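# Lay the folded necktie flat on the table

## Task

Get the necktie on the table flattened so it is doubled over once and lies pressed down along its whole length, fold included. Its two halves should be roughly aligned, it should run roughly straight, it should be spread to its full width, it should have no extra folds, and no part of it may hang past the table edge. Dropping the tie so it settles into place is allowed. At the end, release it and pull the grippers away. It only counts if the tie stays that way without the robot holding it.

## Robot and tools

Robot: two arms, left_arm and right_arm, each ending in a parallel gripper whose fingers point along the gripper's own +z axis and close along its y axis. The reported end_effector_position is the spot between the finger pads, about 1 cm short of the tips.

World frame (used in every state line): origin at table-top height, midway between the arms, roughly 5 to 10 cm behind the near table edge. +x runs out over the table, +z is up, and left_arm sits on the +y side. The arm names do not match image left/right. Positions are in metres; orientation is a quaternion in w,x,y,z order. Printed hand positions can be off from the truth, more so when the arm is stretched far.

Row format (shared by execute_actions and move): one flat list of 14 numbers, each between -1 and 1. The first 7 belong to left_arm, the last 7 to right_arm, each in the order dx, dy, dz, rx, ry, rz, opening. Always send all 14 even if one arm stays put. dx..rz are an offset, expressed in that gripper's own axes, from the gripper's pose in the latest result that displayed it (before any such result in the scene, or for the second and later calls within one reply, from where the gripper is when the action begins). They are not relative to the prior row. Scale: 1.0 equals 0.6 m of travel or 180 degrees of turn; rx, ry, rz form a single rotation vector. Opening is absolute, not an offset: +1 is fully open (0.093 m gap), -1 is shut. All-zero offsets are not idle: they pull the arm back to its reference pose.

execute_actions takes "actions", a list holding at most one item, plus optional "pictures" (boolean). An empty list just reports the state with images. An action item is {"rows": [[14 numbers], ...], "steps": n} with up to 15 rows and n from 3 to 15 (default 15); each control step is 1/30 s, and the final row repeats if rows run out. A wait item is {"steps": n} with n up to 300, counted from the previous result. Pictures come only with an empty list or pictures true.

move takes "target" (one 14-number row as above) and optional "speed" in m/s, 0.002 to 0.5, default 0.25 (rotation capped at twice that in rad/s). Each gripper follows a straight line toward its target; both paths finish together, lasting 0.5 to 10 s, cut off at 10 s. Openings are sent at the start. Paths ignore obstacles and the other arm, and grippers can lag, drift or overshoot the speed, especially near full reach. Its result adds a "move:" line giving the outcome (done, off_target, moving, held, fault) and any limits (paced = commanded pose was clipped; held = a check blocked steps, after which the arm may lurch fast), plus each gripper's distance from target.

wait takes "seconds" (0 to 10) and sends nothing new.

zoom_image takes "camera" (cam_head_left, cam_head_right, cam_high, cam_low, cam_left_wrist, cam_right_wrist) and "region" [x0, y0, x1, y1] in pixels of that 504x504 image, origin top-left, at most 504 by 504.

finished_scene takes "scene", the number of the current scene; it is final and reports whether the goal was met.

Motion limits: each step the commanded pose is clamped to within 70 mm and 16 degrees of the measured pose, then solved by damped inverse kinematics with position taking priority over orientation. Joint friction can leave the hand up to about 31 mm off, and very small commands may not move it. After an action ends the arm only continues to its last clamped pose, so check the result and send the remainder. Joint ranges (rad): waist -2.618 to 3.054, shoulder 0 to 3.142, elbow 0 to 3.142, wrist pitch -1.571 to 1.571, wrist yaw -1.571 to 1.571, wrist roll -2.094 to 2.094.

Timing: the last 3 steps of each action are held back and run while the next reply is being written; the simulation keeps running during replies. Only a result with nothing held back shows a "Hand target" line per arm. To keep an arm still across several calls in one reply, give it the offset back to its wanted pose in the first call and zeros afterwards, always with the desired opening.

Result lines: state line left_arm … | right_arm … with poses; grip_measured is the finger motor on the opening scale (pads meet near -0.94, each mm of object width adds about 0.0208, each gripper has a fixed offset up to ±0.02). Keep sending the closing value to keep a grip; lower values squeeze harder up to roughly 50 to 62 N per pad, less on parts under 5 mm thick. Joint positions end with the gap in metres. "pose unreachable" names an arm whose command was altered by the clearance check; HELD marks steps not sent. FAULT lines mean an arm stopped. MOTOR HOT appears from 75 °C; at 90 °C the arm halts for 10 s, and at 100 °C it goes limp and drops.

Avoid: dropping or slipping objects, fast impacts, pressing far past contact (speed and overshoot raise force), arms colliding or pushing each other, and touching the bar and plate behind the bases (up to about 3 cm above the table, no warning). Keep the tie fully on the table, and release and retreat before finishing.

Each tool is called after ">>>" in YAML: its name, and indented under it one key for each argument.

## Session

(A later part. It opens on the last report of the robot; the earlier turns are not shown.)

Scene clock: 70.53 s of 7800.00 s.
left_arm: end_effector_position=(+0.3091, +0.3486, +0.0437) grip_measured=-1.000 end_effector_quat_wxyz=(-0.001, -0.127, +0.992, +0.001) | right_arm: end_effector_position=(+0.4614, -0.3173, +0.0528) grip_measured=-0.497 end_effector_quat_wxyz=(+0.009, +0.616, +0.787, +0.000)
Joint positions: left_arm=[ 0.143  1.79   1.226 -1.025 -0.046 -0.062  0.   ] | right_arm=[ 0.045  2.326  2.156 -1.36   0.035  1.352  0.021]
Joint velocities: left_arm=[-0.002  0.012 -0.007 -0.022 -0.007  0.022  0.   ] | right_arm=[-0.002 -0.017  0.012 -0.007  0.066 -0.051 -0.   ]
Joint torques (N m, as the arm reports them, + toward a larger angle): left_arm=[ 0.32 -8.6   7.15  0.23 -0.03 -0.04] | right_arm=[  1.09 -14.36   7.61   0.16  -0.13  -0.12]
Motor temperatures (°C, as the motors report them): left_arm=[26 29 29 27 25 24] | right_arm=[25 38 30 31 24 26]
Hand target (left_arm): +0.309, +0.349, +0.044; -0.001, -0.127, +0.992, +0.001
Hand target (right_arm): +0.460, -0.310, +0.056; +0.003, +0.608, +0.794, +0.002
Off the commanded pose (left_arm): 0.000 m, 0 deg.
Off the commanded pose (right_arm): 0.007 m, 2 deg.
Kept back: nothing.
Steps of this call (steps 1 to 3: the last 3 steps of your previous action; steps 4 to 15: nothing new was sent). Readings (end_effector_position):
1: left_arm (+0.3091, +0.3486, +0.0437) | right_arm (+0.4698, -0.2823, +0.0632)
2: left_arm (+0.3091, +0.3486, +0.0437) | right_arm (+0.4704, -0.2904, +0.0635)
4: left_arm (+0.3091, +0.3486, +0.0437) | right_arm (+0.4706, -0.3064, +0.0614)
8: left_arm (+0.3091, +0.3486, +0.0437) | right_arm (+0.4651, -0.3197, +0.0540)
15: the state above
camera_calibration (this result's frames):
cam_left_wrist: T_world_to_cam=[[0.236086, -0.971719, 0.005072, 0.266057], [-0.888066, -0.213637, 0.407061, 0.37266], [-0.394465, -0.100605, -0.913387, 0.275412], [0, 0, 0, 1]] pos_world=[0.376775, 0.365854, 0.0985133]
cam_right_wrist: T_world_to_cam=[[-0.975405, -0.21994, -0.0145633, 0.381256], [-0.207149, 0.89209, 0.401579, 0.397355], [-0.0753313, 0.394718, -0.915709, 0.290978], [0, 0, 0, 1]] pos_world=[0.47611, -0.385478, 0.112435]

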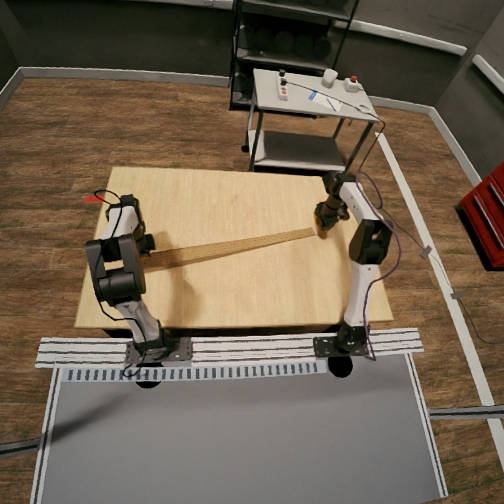

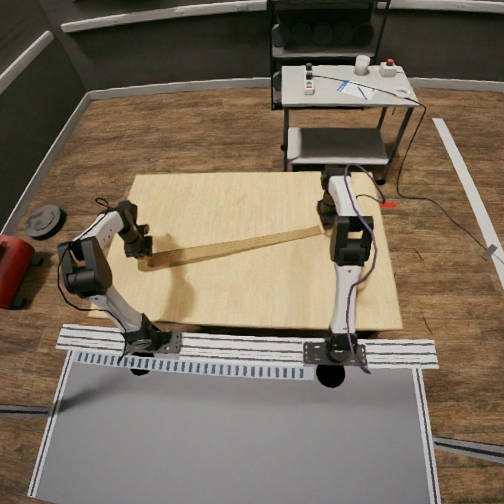

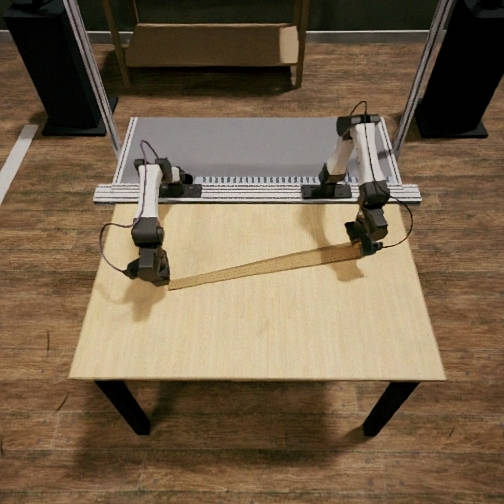

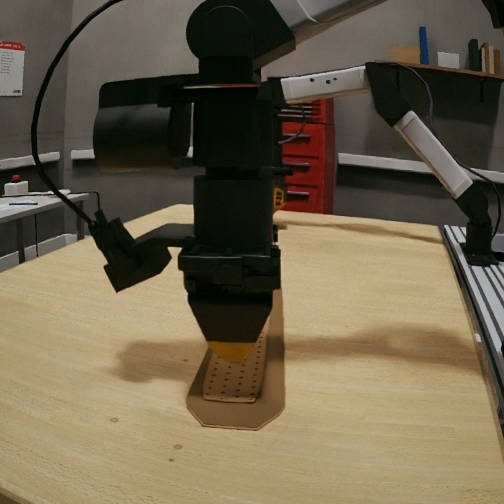

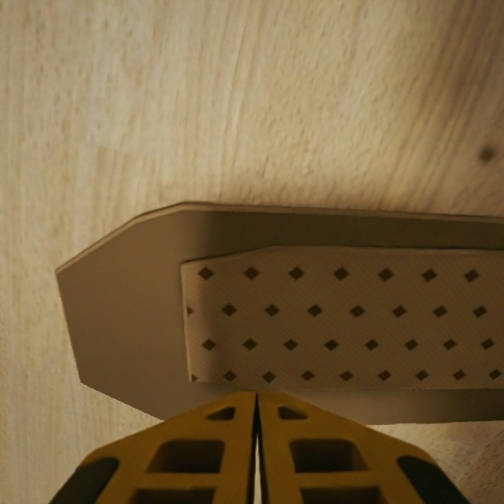

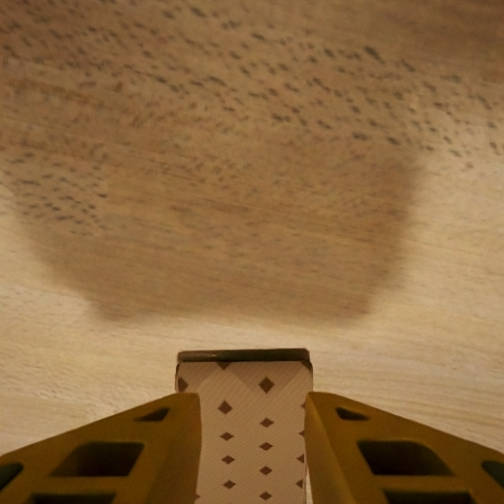

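>>> move:
  target: [0,0,0,0,0,0,-1, 0.026,0.006,0.015,0,0,0,-0.7]
  speed: 0.05

Scene clock: 72.10 s of 7800.00 s.
left_arm: end_effector_position=(+0.3091, +0.3486, +0.0437) grip_measured=-1.000 end_effector_quat_wxyz=(-0.001, -0.127, +0.992, +0.001) | right_arm: end_effector_position=(+0.4626, -0.3058, +0.0493) grip_measured=-0.697 end_effector_quat_wxyz=(+0.011, +0.617, +0.787, +0.002)
Joint positions: left_arm=[ 0.143  1.79   1.226 -1.025 -0.046 -0.062  0.   ] | right_arm=[ 0.07   2.326  2.141 -1.34   0.035  1.378  0.012]
Joint velocities: left_arm=[ 0.002 -0.027 -0.012 -0.051 -0.022 -0.022  0.   ] | right_arm=[ 0.017  0.012  0.007 -0.007  0.022  0.007  0.   ]
Joint torques (N m, as the arm reports them, + toward a larger angle): left_arm=[ 0.33 -8.61  7.14  0.23 -0.02 -0.05] | right_arm=[  0.98 -14.48   5.03   0.45  -0.01   0.01]
Motor temperatures (°C, as the motors report them): left_arm=[26 29 29 27 25 24] | right_arm=[25 38 30 31 24 26]
Hand target (left_arm): +0.309, +0.349, +0.044; -0.001, -0.127, +0.992, +0.001
Hand target (right_arm): +0.462, -0.301, +0.044; +0.009, +0.616, +0.787, +0.000
Off the commanded pose (left_arm): 0.000 m, 0 deg.
Off the commanded pose (right_arm): 0.007 m, 0 deg.
Kept back: nothing.
move: done
camera_calibration (this result's frames):
cam_left_wrist: T_world_to_cam=[[0.236086, -0.971719, 0.005072, 0.266057], [-0.888066, -0.213637, 0.407061, 0.37266], [-0.394465, -0.100605, -0.913387, 0.275412], [0, 0, 0, 1]] pos_world=[0.376775, 0.365854, 0.0985133]
cam_right_wrist: T_world_to_cam=[[-0.975659, -0.218297, -0.0208667, 0.385786], [-0.208144, 0.891903, 0.40148, 0.389187], [-0.0690308, 0.396051, -0.91563, 0.280864], [0, 0, 0, 1]] pos_world=[0.476791, -0.374137, 0.108967]

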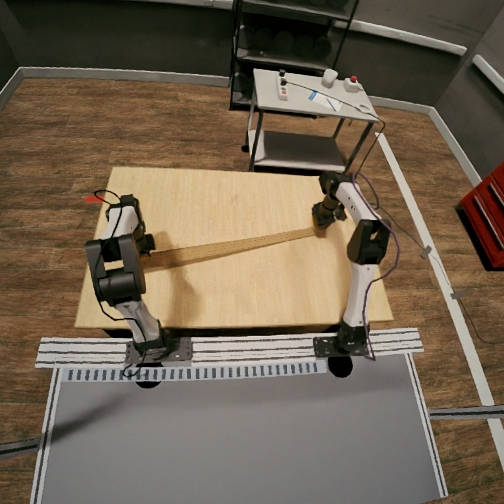

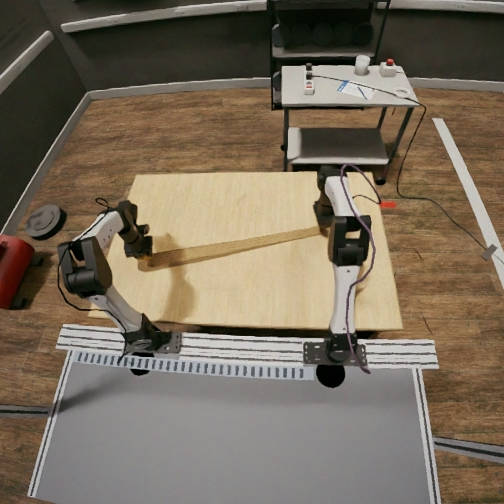

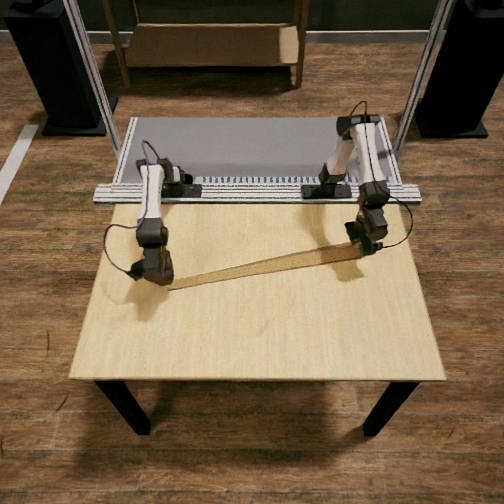

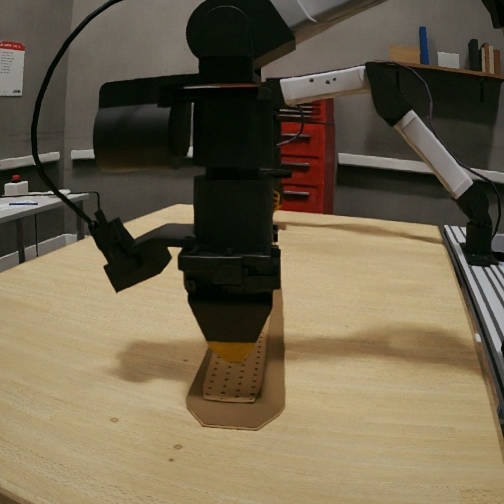

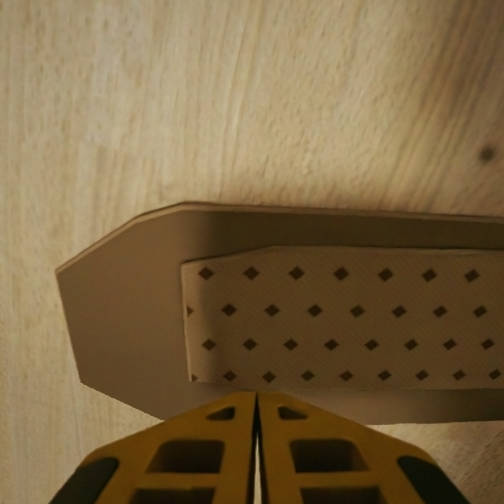

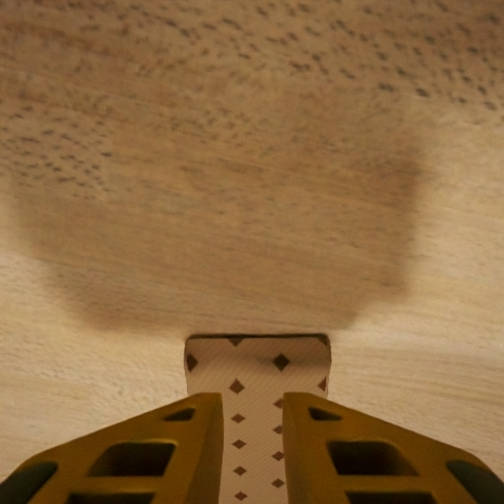

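>>> move:
  target: [0.1,0,-0.33,0,-0.22,0,-1, 0,0,0.115,0,0,0,-0.7]
  speed: 0.2

>>> wait:
  seconds: 3

Scene clock: 74.43 s of 7800.00 s.
left_arm: end_effector_position=(+0.2530, +0.3397, +0.2360) grip_measured=-1.000 end_effector_quat_wxyz=(+0.330, -0.126, +0.935, +0.041) | right_arm: end_effector_position=(+0.4626, -0.3051, +0.0191) grip_measured=-0.697 end_effector_quat_wxyz=(+0.021, +0.618, +0.786, +0.010)
Joint positions: left_arm=[ 0.069  1.002  1.157 -1.069 -0.121 -0.091  0.   ] | right_arm=[ 0.07   2.302  1.98  -1.177  0.035  1.379  0.012]
Joint velocities: left_arm=[-0.022  0.012 -0.007 -0.022 -0.007  0.007  0.   ] | right_arm=[-0.022 -0.017  0.012  0.022 -0.11  -0.037  0.   ]
Joint torques (N m, as the arm reports them, + toward a larger angle): left_arm=[-0.66 -2.25  9.35  1.56 -0.12 -0.12] | right_arm=[-0.22 -9.8   2.07  1.09 -0.02 -0.09]
Motor temperatures (°C, as the motors report them): left_arm=[26 29 29 27 25 24] | right_arm=[25 38 30 31 24 26]
Hand target (left_arm): +0.252, +0.337, +0.242; +0.336, -0.124, +0.933, +0.040
Hand target (right_arm): +0.461, -0.306, -0.018; +0.010, +0.617, +0.787, +0.001
Off the commanded pose (left_arm): 0.009 m, 1 deg.
Off the commanded pose (right_arm): 0.039 m, 1 deg.
Kept back: nothing.
move: off_target (right_arm)
camera_calibration (this result's frames):
cam_left_wrist: T_world_to_cam=[[0.246255, -0.969204, 0.00131229, 0.267154], [-0.93648, -0.238289, -0.257339, 0.420091], [0.249727, 0.0621421, -0.96632, 0.222259], [0, 0, 0, 1]] pos_world=[0.272114, 0.345218, 0.322529]
cam_right_wrist: T_world_to_cam=[[-0.975231, -0.216579, -0.0449243, 0.386121], [-0.216352, 0.891781, 0.397391, 0.404529], [-0.0460037, 0.397267, -0.916549, 0.242636], [0, 0, 0, 1]] pos_world=[0.47524, -0.373517, 0.078978]

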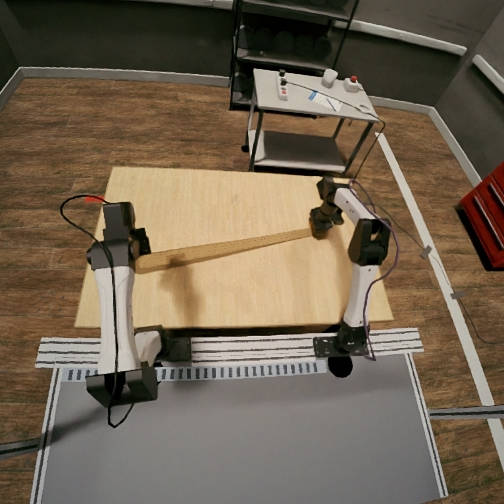

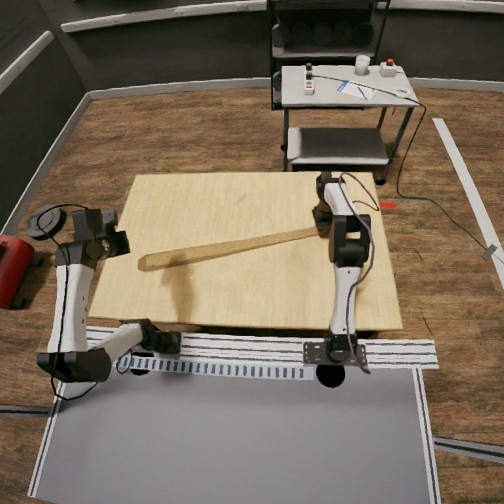

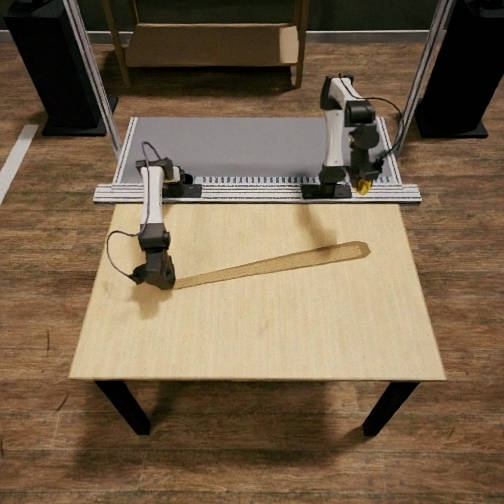

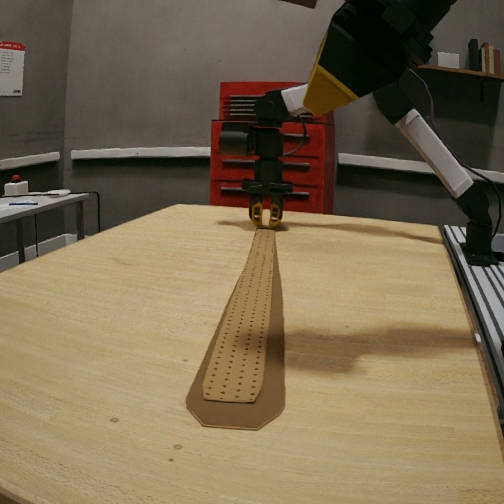

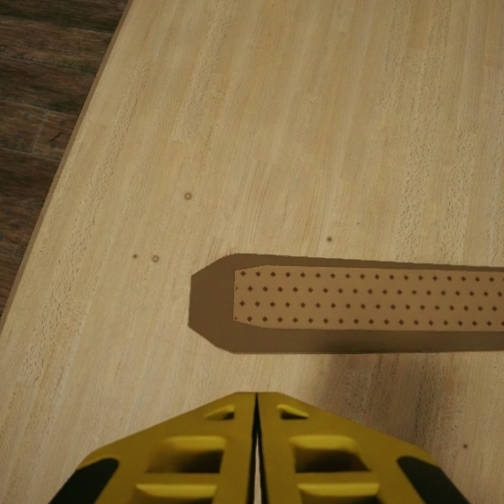

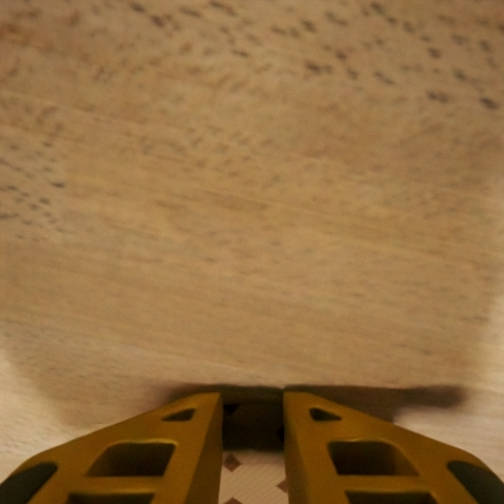

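Scene clock: 77.43 s of 7800.00 s.
left_arm: end_effector_position=(+0.2527, +0.3399, +0.2358) grip_measured=-1.000 end_effector_quat_wxyz=(+0.329, -0.127, +0.935, +0.042) | right_arm: end_effector_position=(+0.4626, -0.3051, +0.0191) grip_measured=-0.697 end_effector_quat_wxyz=(+0.021, +0.618, +0.786, +0.010)
Joint positions: left_arm=[ 0.069  1.002  1.157 -1.071 -0.122 -0.092  0.   ] | right_arm=[ 0.07   2.302  1.98  -1.177  0.035  1.379  0.012]
Joint velocities: left_arm=[-0.012 -0.007  0.002 -0.022  0.051  0.022  0.   ] | right_arm=[ 0.027 -0.017  0.002 -0.037  0.007 -0.007 -0.001]
Joint torques (N m, as the arm reports them, + toward a larger angle): left_arm=[-0.65 -2.22  9.35  1.55 -0.1  -0.12] | right_arm=[-0.2  -9.76  2.09  1.07 -0.01 -0.09]
Motor temperatures (°C, as the motors report them): left_arm=[26 29 30 27 25 24] | right_arm=[25 38 30 31 24 26]
Hand target (left_arm): +0.252, +0.337, +0.242; +0.336, -0.124, +0.933, +0.040
Hand target (right_arm): +0.461, -0.306, -0.018; +0.010, +0.617, +0.787, +0.001
Off the commanded pose (left_arm): 0.009 m, 1 deg.
Off the commanded pose (right_arm): 0.039 m, 1 deg.
Kept back: nothing.
Steps of this call (steps 1 to 90: nothing new was sent). Readings (end_effector_position):
1: left_arm (+0.2530, +0.3397, +0.2360) | right_arm (+0.4626, -0.3051, +0.0191)
2: left_arm (+0.2529, +0.3398, +0.2359) | right_arm (+0.4626, -0.3051, +0.0191)
4: left_arm (+0.2528, +0.3398, +0.2359) | right_arm (+0.4626, -0.3051, +0.0191)
8: left_arm (+0.2527, +0.3399, +0.2358) | right_arm (+0.4626, -0.3051, +0.0191)
90: the state above
camera_calibration (this result's frames):
cam_left_wrist: T_world_to_cam=[[0.247692, -0.968839, 0.000405708, 0.267165], [-0.93653, -0.239539, -0.255992, 0.419892], [0.248112, 0.0630271, -0.966679, 0.222312], [0, 0, 0, 1]] pos_world=[0.271909, 0.345408, 0.322285]
cam_right_wrist: T_world_to_cam=[[-0.975231, -0.216579, -0.0449243, 0.386121], [-0.216352, 0.891781, 0.397391, 0.404529], [-0.0460037, 0.397267, -0.916549, 0.242636], [0, 0, 0, 1]] pos_world=[0.47524, -0.373517, 0.078978]

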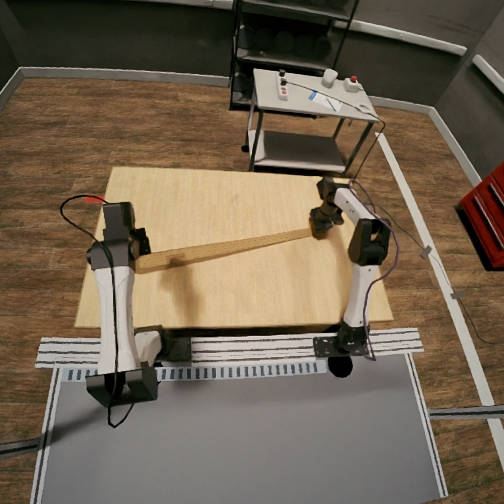

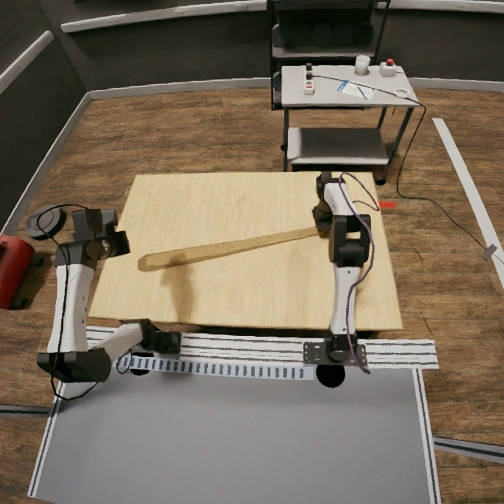

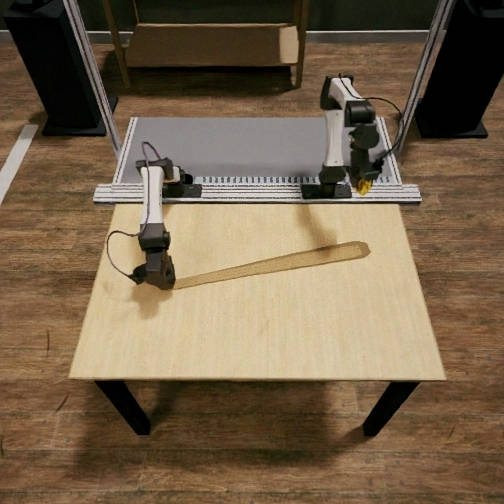

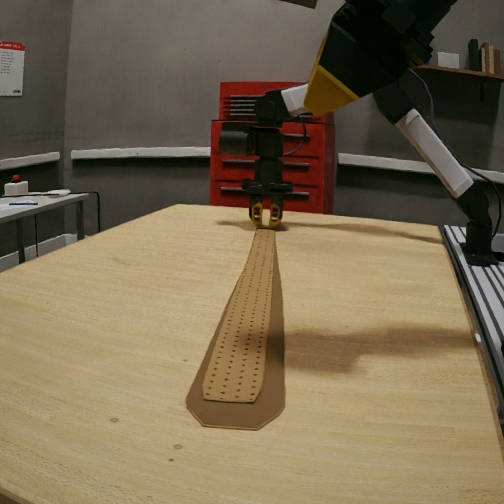

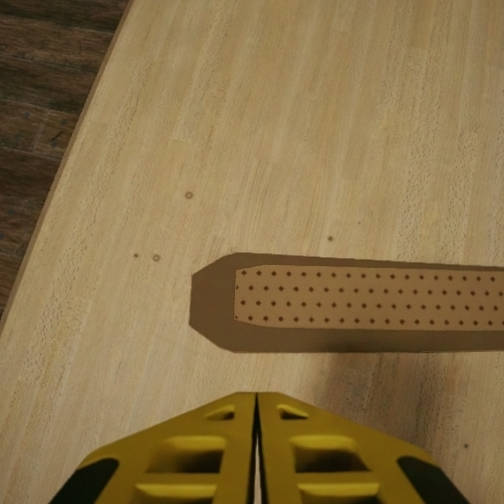

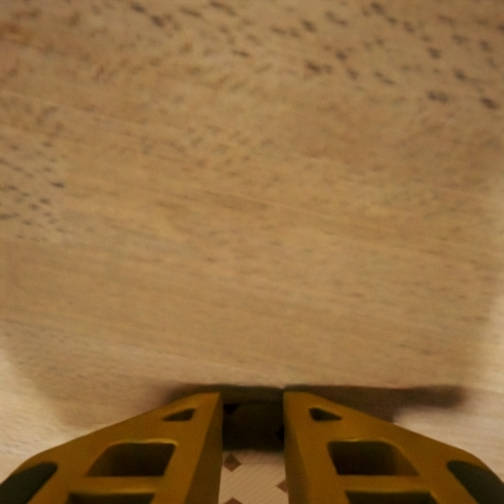

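>>> move:
  target: [0,0,0,0,0,0,-1, 0,0,-0.065,0,0,0,-0.7]
  speed: 0.1

>>> move:
  target: [0,0,0,0,0,0,-1, 0.006,-0.161,-0.083,-0.289,-0.309,-0.429,-1]
  speed: 0.4

Scene clock: 78.63 s of 7800.00 s.
left_arm: end_effector_position=(+0.2527, +0.3399, +0.2358) grip_measured=-1.000 end_effector_quat_wxyz=(+0.329, -0.127, +0.935, +0.042) | right_arm: end_effector_position=(+0.4608, -0.3059, +0.0482) grip_measured=-0.697 end_effector_quat_wxyz=(+0.018, +0.618, +0.786, +0.008)
Joint positions: left_arm=[ 0.069  1.002  1.157 -1.071 -0.122 -0.092  0.   ] | right_arm=[ 0.07   2.296  2.084 -1.297  0.035  1.379  0.012]
Joint velocities: left_arm=[ 0.017 -0.002 -0.017  0.007  0.007  0.007  0.   ] | right_arm=[-0.007 -0.002 -0.002 -0.037  0.051  0.022 -0.001]
Joint torques (N m, as the arm reports them, + toward a larger angle): left_arm=[ 0.3  -1.64  8.13  1.62 -0.06 -0.04] | right_arm=[  0.25 -15.66   7.63   0.23  -0.01  -0.03]
Motor temperatures (°C, as the motors report them): left_arm=[26 29 30 27 25 24] | right_arm=[25 39 30 31 24 26]
Hand target (left_arm): +0.253, +0.340, +0.236; +0.329, -0.127, +0.935, +0.042
Hand target (right_arm): +0.461, -0.305, +0.058; +0.021, +0.618, +0.786, +0.011
Off the commanded pose (left_arm): 0.000 m, 0 deg.
Off the commanded pose (right_arm): 0.010 m, 0 deg.
Kept back: nothing.
move: done
camera_calibration (this result's frames):
cam_left_wrist: T_world_to_cam=[[0.247692, -0.968839, 0.000405708, 0.267165], [-0.93653, -0.239539, -0.255992, 0.419892], [0.248112, 0.0630271, -0.966679, 0.222312], [0, 0, 0, 1]] pos_world=[0.271909, 0.345408, 0.322285]
cam_right_wrist: T_world_to_cam=[[-0.97553, -0.216788, -0.0366623, 0.385214], [-0.213192, 0.8919, 0.398828, 0.391775], [-0.0537623, 0.396885, -0.916292, 0.273003], [0, 0, 0, 1]] pos_world=[0.473988, -0.374264, 0.108022]

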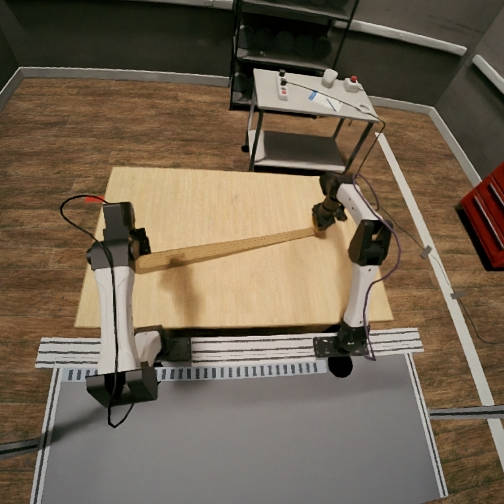

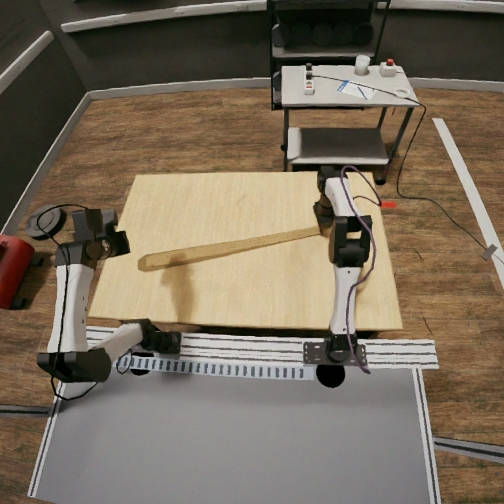

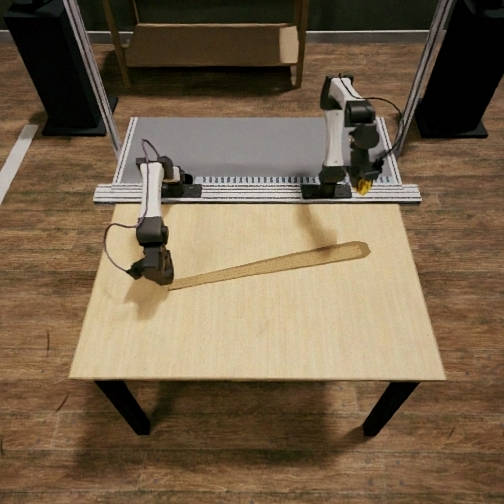

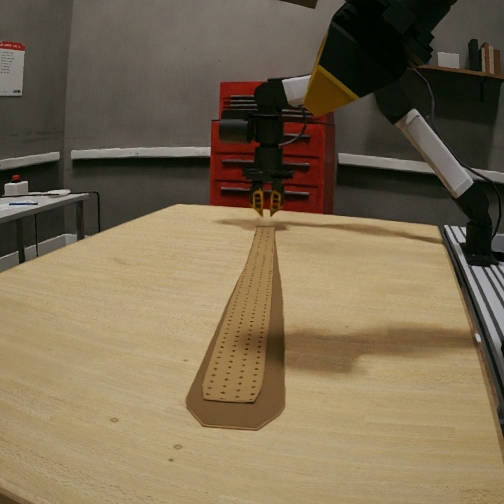

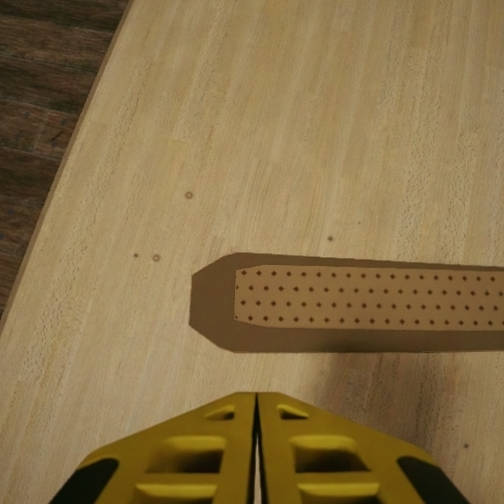

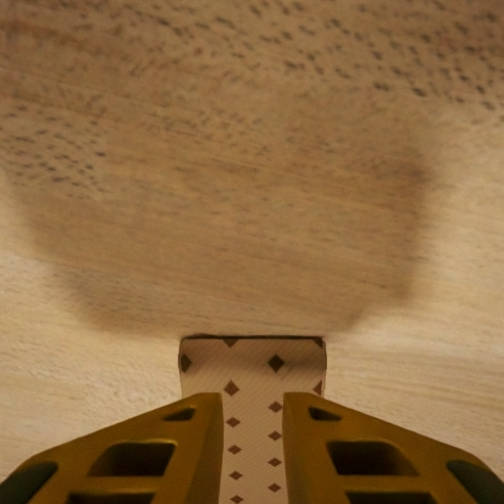

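Scene clock: 81.83 s of 7800.00 s.
left_arm: end_effector_position=(+0.2527, +0.3399, +0.2358) grip_measured=-1.000 end_effector_quat_wxyz=(+0.329, -0.127, +0.935, +0.042) | right_arm: end_effector_position=(+0.3681, -0.3239, +0.1008) grip_measured=-1.000 end_effector_quat_wxyz=(+0.586, -0.087, +0.805, +0.034)
Joint positions: left_arm=[ 0.069  1.002  1.157 -1.071 -0.122 -0.092  0.   ] | right_arm=[-0.1    1.32   0.332  0.685 -0.265 -0.16   0.   ]
Joint velocities: left_arm=[ 0.002  0.007 -0.012 -0.022  0.037 -0.022  0.   ] | right_arm=[-0.007  0.002  0.002  0.037 -0.007  0.037  0.   ]
Joint torques (N m, as the arm reports them, + toward a larger angle): left_arm=[ 0.31 -1.66  8.12  1.63 -0.06 -0.04] | right_arm=[-0.74 -3.7   4.96  2.08 -0.3  -0.13]
Motor temperatures (°C, as the motors report them): left_arm=[26 28 30 28 25 24] | right_arm=[25 38 30 31 24 26]
Hand target (left_arm): +0.253, +0.340, +0.236; +0.329, -0.127, +0.935, +0.042
Hand target (right_arm): +0.365, -0.324, +0.094; +0.583, -0.090, +0.807, +0.036
Off the commanded pose (left_arm): 0.000 m, 0 deg.
Off the commanded pose (right_arm): 0.007 m, 2 deg.
Kept back: nothing.
move: done
camera_calibration (this result's frames):
cam_left_wrist: T_world_to_cam=[[0.247692, -0.968839, 0.000405708, 0.267165], [-0.93653, -0.239539, -0.255992, 0.419892], [0.248112, 0.0630271, -0.966679, 0.222312], [0, 0, 0, 1]] pos_world=[0.271909, 0.345408, 0.322285]
cam_right_wrist: T_world_to_cam=[[0.175176, -0.984156, 0.0273784, -0.385844], [-0.662776, -0.138444, -0.735908, 0.313241], [0.728039, 0.110768, -0.676527, -0.0812196], [0, 0, 0, 1]] pos_world=[0.33433, -0.327368, 0.186133]

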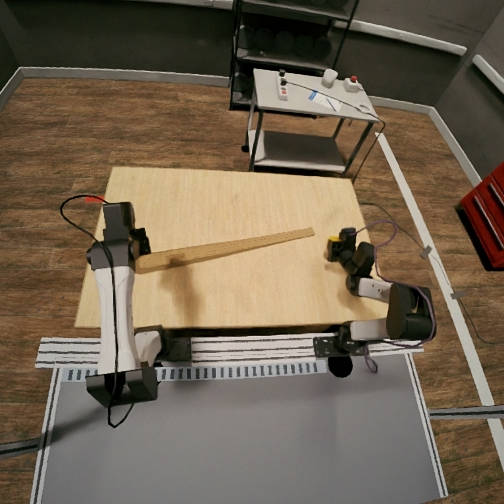

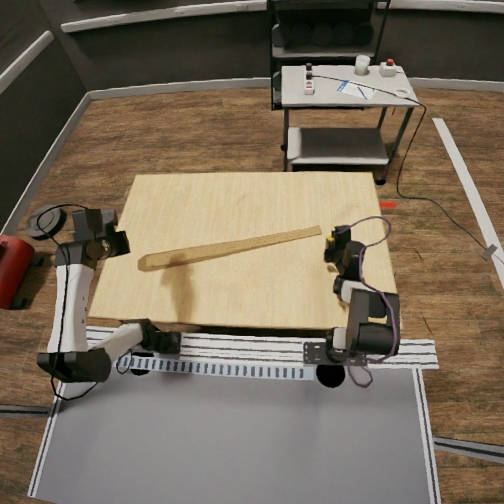

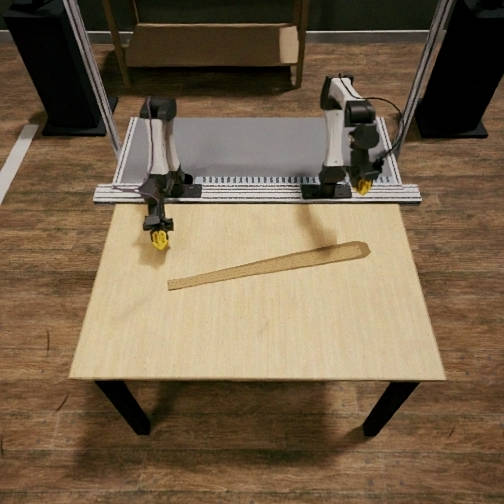

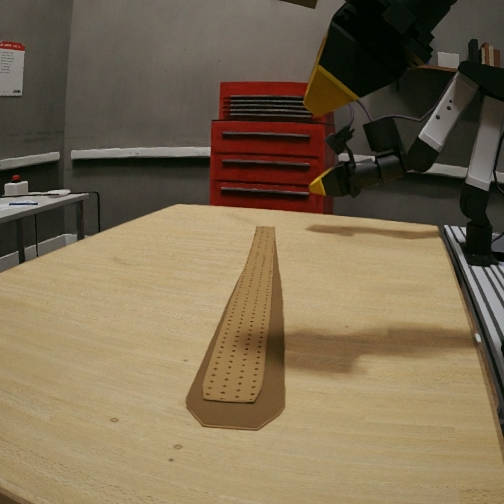

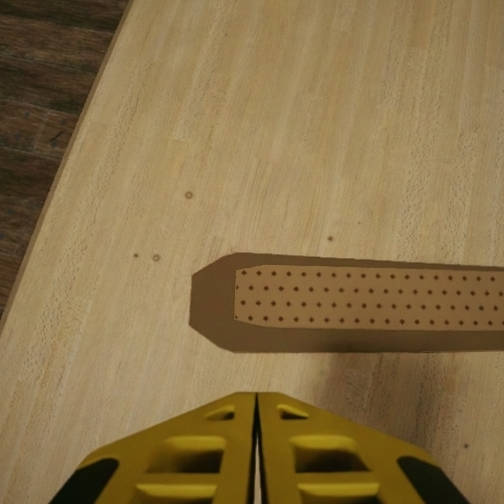

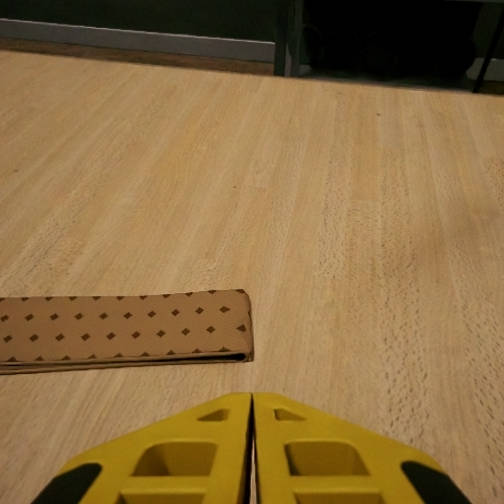

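>>> zoom_image:
  camera: "cam_right_wrist"
  region: [150, 280, 270, 380]

Region (150, 280, 270, 380) of cam_right_wrist's 504x504 image, scaled by 4.200, with more detail than that image has.

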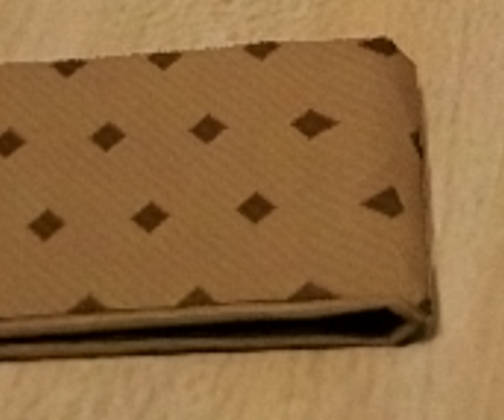

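>>> zoom_image:
  camera: "cam_right_wrist"
  region: [0, 280, 270, 390]

>>> zoom_image:
  camera: "cam_low"
  region: [225, 215, 305, 295]

Region (0, 280, 270, 390) of cam_right_wrist's 504x504 image, scaled by 1.867, with more detail than that image has; it fills the top 205 rows of this view, and the rest is white.

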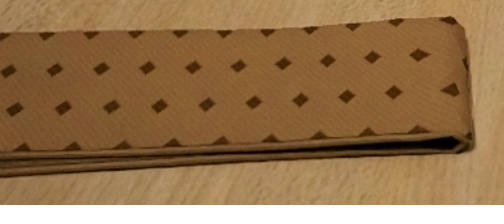

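Region (225, 215, 305, 295) of cam_low's 504x504 image, scaled by 6.300, with more detail than that image has.

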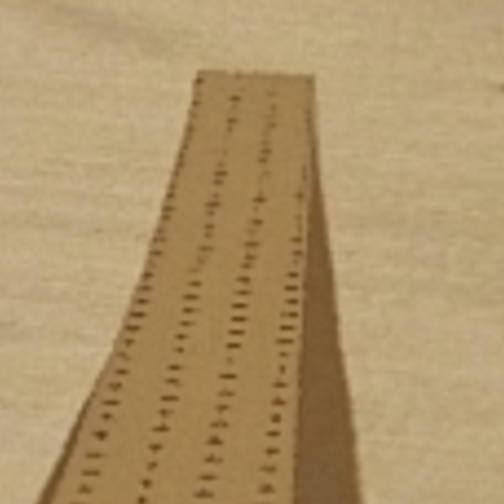

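>>> move:
  target: [0,0,0,0,0,0,-1, -0.186,0,-0.13,0,0,0,-1]
  speed: 0.25

Scene clock: 87.20 s of 7800.00 s.
left_arm: end_effector_position=(+0.2527, +0.3399, +0.2358) grip_measured=-1.000 end_effector_quat_wxyz=(+0.329, -0.127, +0.935, +0.042) | right_arm: end_effector_position=(+0.3267, -0.3260, +0.2247) grip_measured=-1.000 end_effector_quat_wxyz=(+0.584, -0.083, +0.807, +0.033)
Joint positions: left_arm=[ 0.069  1.002  1.157 -1.071 -0.122 -0.092  0.   ] | right_arm=[-0.123  0.838  0.646 -0.119 -0.283 -0.163  0.   ]
Joint velocities: left_arm=[-0.007  0.007  0.007  0.007 -0.022 -0.007  0.   ] | right_arm=[-0.017  0.002  0.007 -0.095  0.051  0.051  0.   ]
Joint torques (N m, as the arm reports them, + toward a larger angle): left_arm=[ 0.31 -1.65  8.12  1.62 -0.06 -0.04] | right_arm=[-0.76 -1.97  9.42  1.83 -0.3  -0.1 ]
Motor temperatures (°C, as the motors report them): left_arm=[26 28 30 28 25 24] | right_arm=[25 37 30 33 24 26]
Hand target (left_arm): +0.253, +0.340, +0.236; +0.329, -0.127, +0.935, +0.042
Hand target (right_arm): +0.328, -0.327, +0.231; +0.586, -0.087, +0.805, +0.033
Off the commanded pose (left_arm): 0.000 m, 0 deg.
Off the commanded pose (right_arm): 0.007 m, 1 deg.
Kept back: nothing.
After step 90, 1.00 s passed at rest.
move: done
camera_calibration (this result's frames):
cam_left_wrist: T_world_to_cam=[[0.247692, -0.968839, 0.000405708, 0.267165], [-0.93653, -0.239539, -0.255992, 0.419892], [0.248112, 0.0630271, -0.966679, 0.222312], [0, 0, 0, 1]] pos_world=[0.271909, 0.345408, 0.322285]
cam_right_wrist: T_world_to_cam=[[0.169474, -0.985262, 0.023194, -0.381533], [-0.668399, -0.132201, -0.73196, 0.379655], [0.724239, 0.108545, -0.680952, 0.034399], [0, 0, 0, 1]] pos_world=[0.293508, -0.329453, 0.310166]

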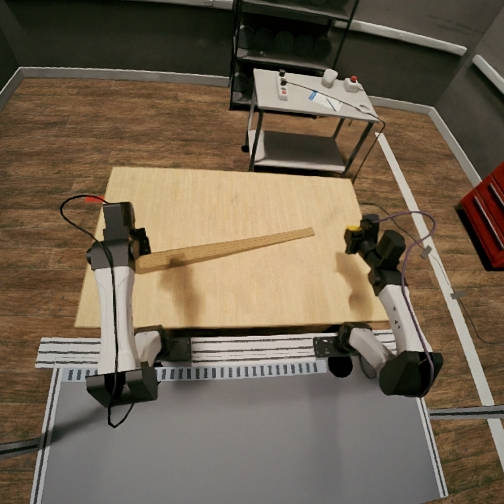

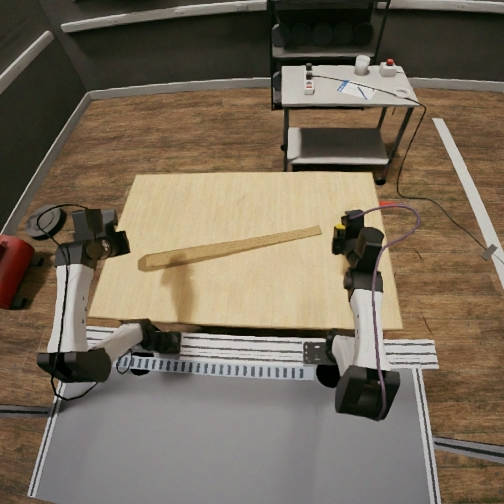

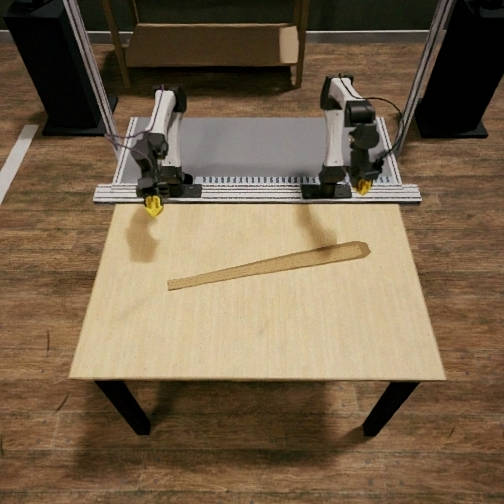

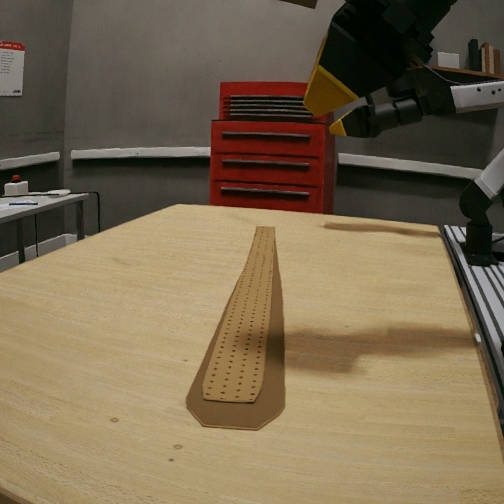

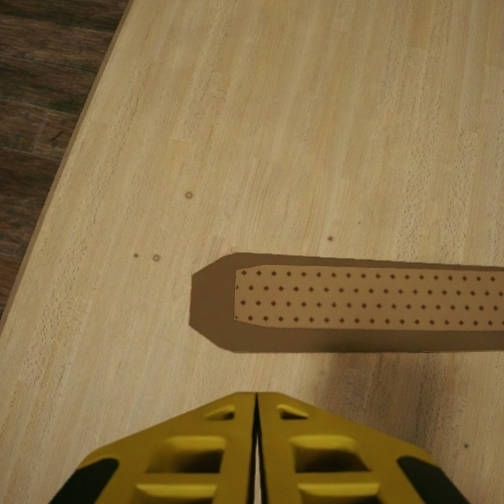

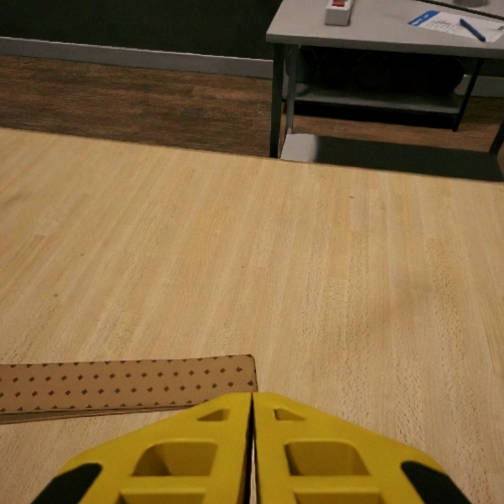

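>>> zoom_image:
  camera: "cam_low"
  region: [170, 270, 310, 440]

>>> zoom_image:
  camera: "cam_high"
  region: [160, 230, 380, 300]

Region (170, 270, 310, 440) of cam_low's 504x504 image, scaled by 2.965, with more detail than that image has; it fills the left 415 columns of this view, and the rest is white.

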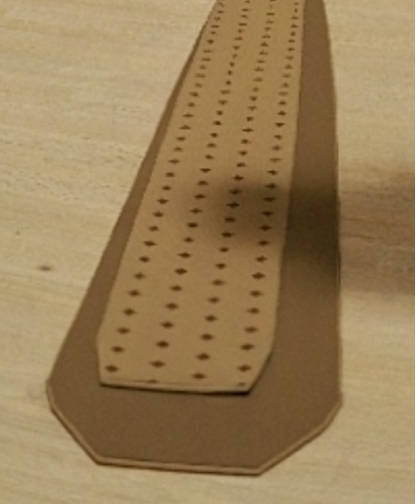

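Region (160, 230, 380, 300) of cam_high's 504x504 image, scaled by 2.291, with more detail than that image has; it fills the top 160 rows of this view, and the rest is white.

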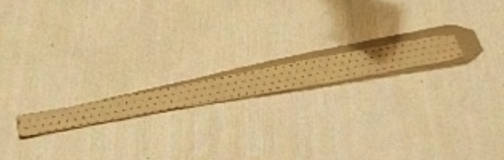

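The tie is flat, straight and aligned, and both arms are clear.

>>> finished_scene:
  scene: 1

The scene is finished: the task was done.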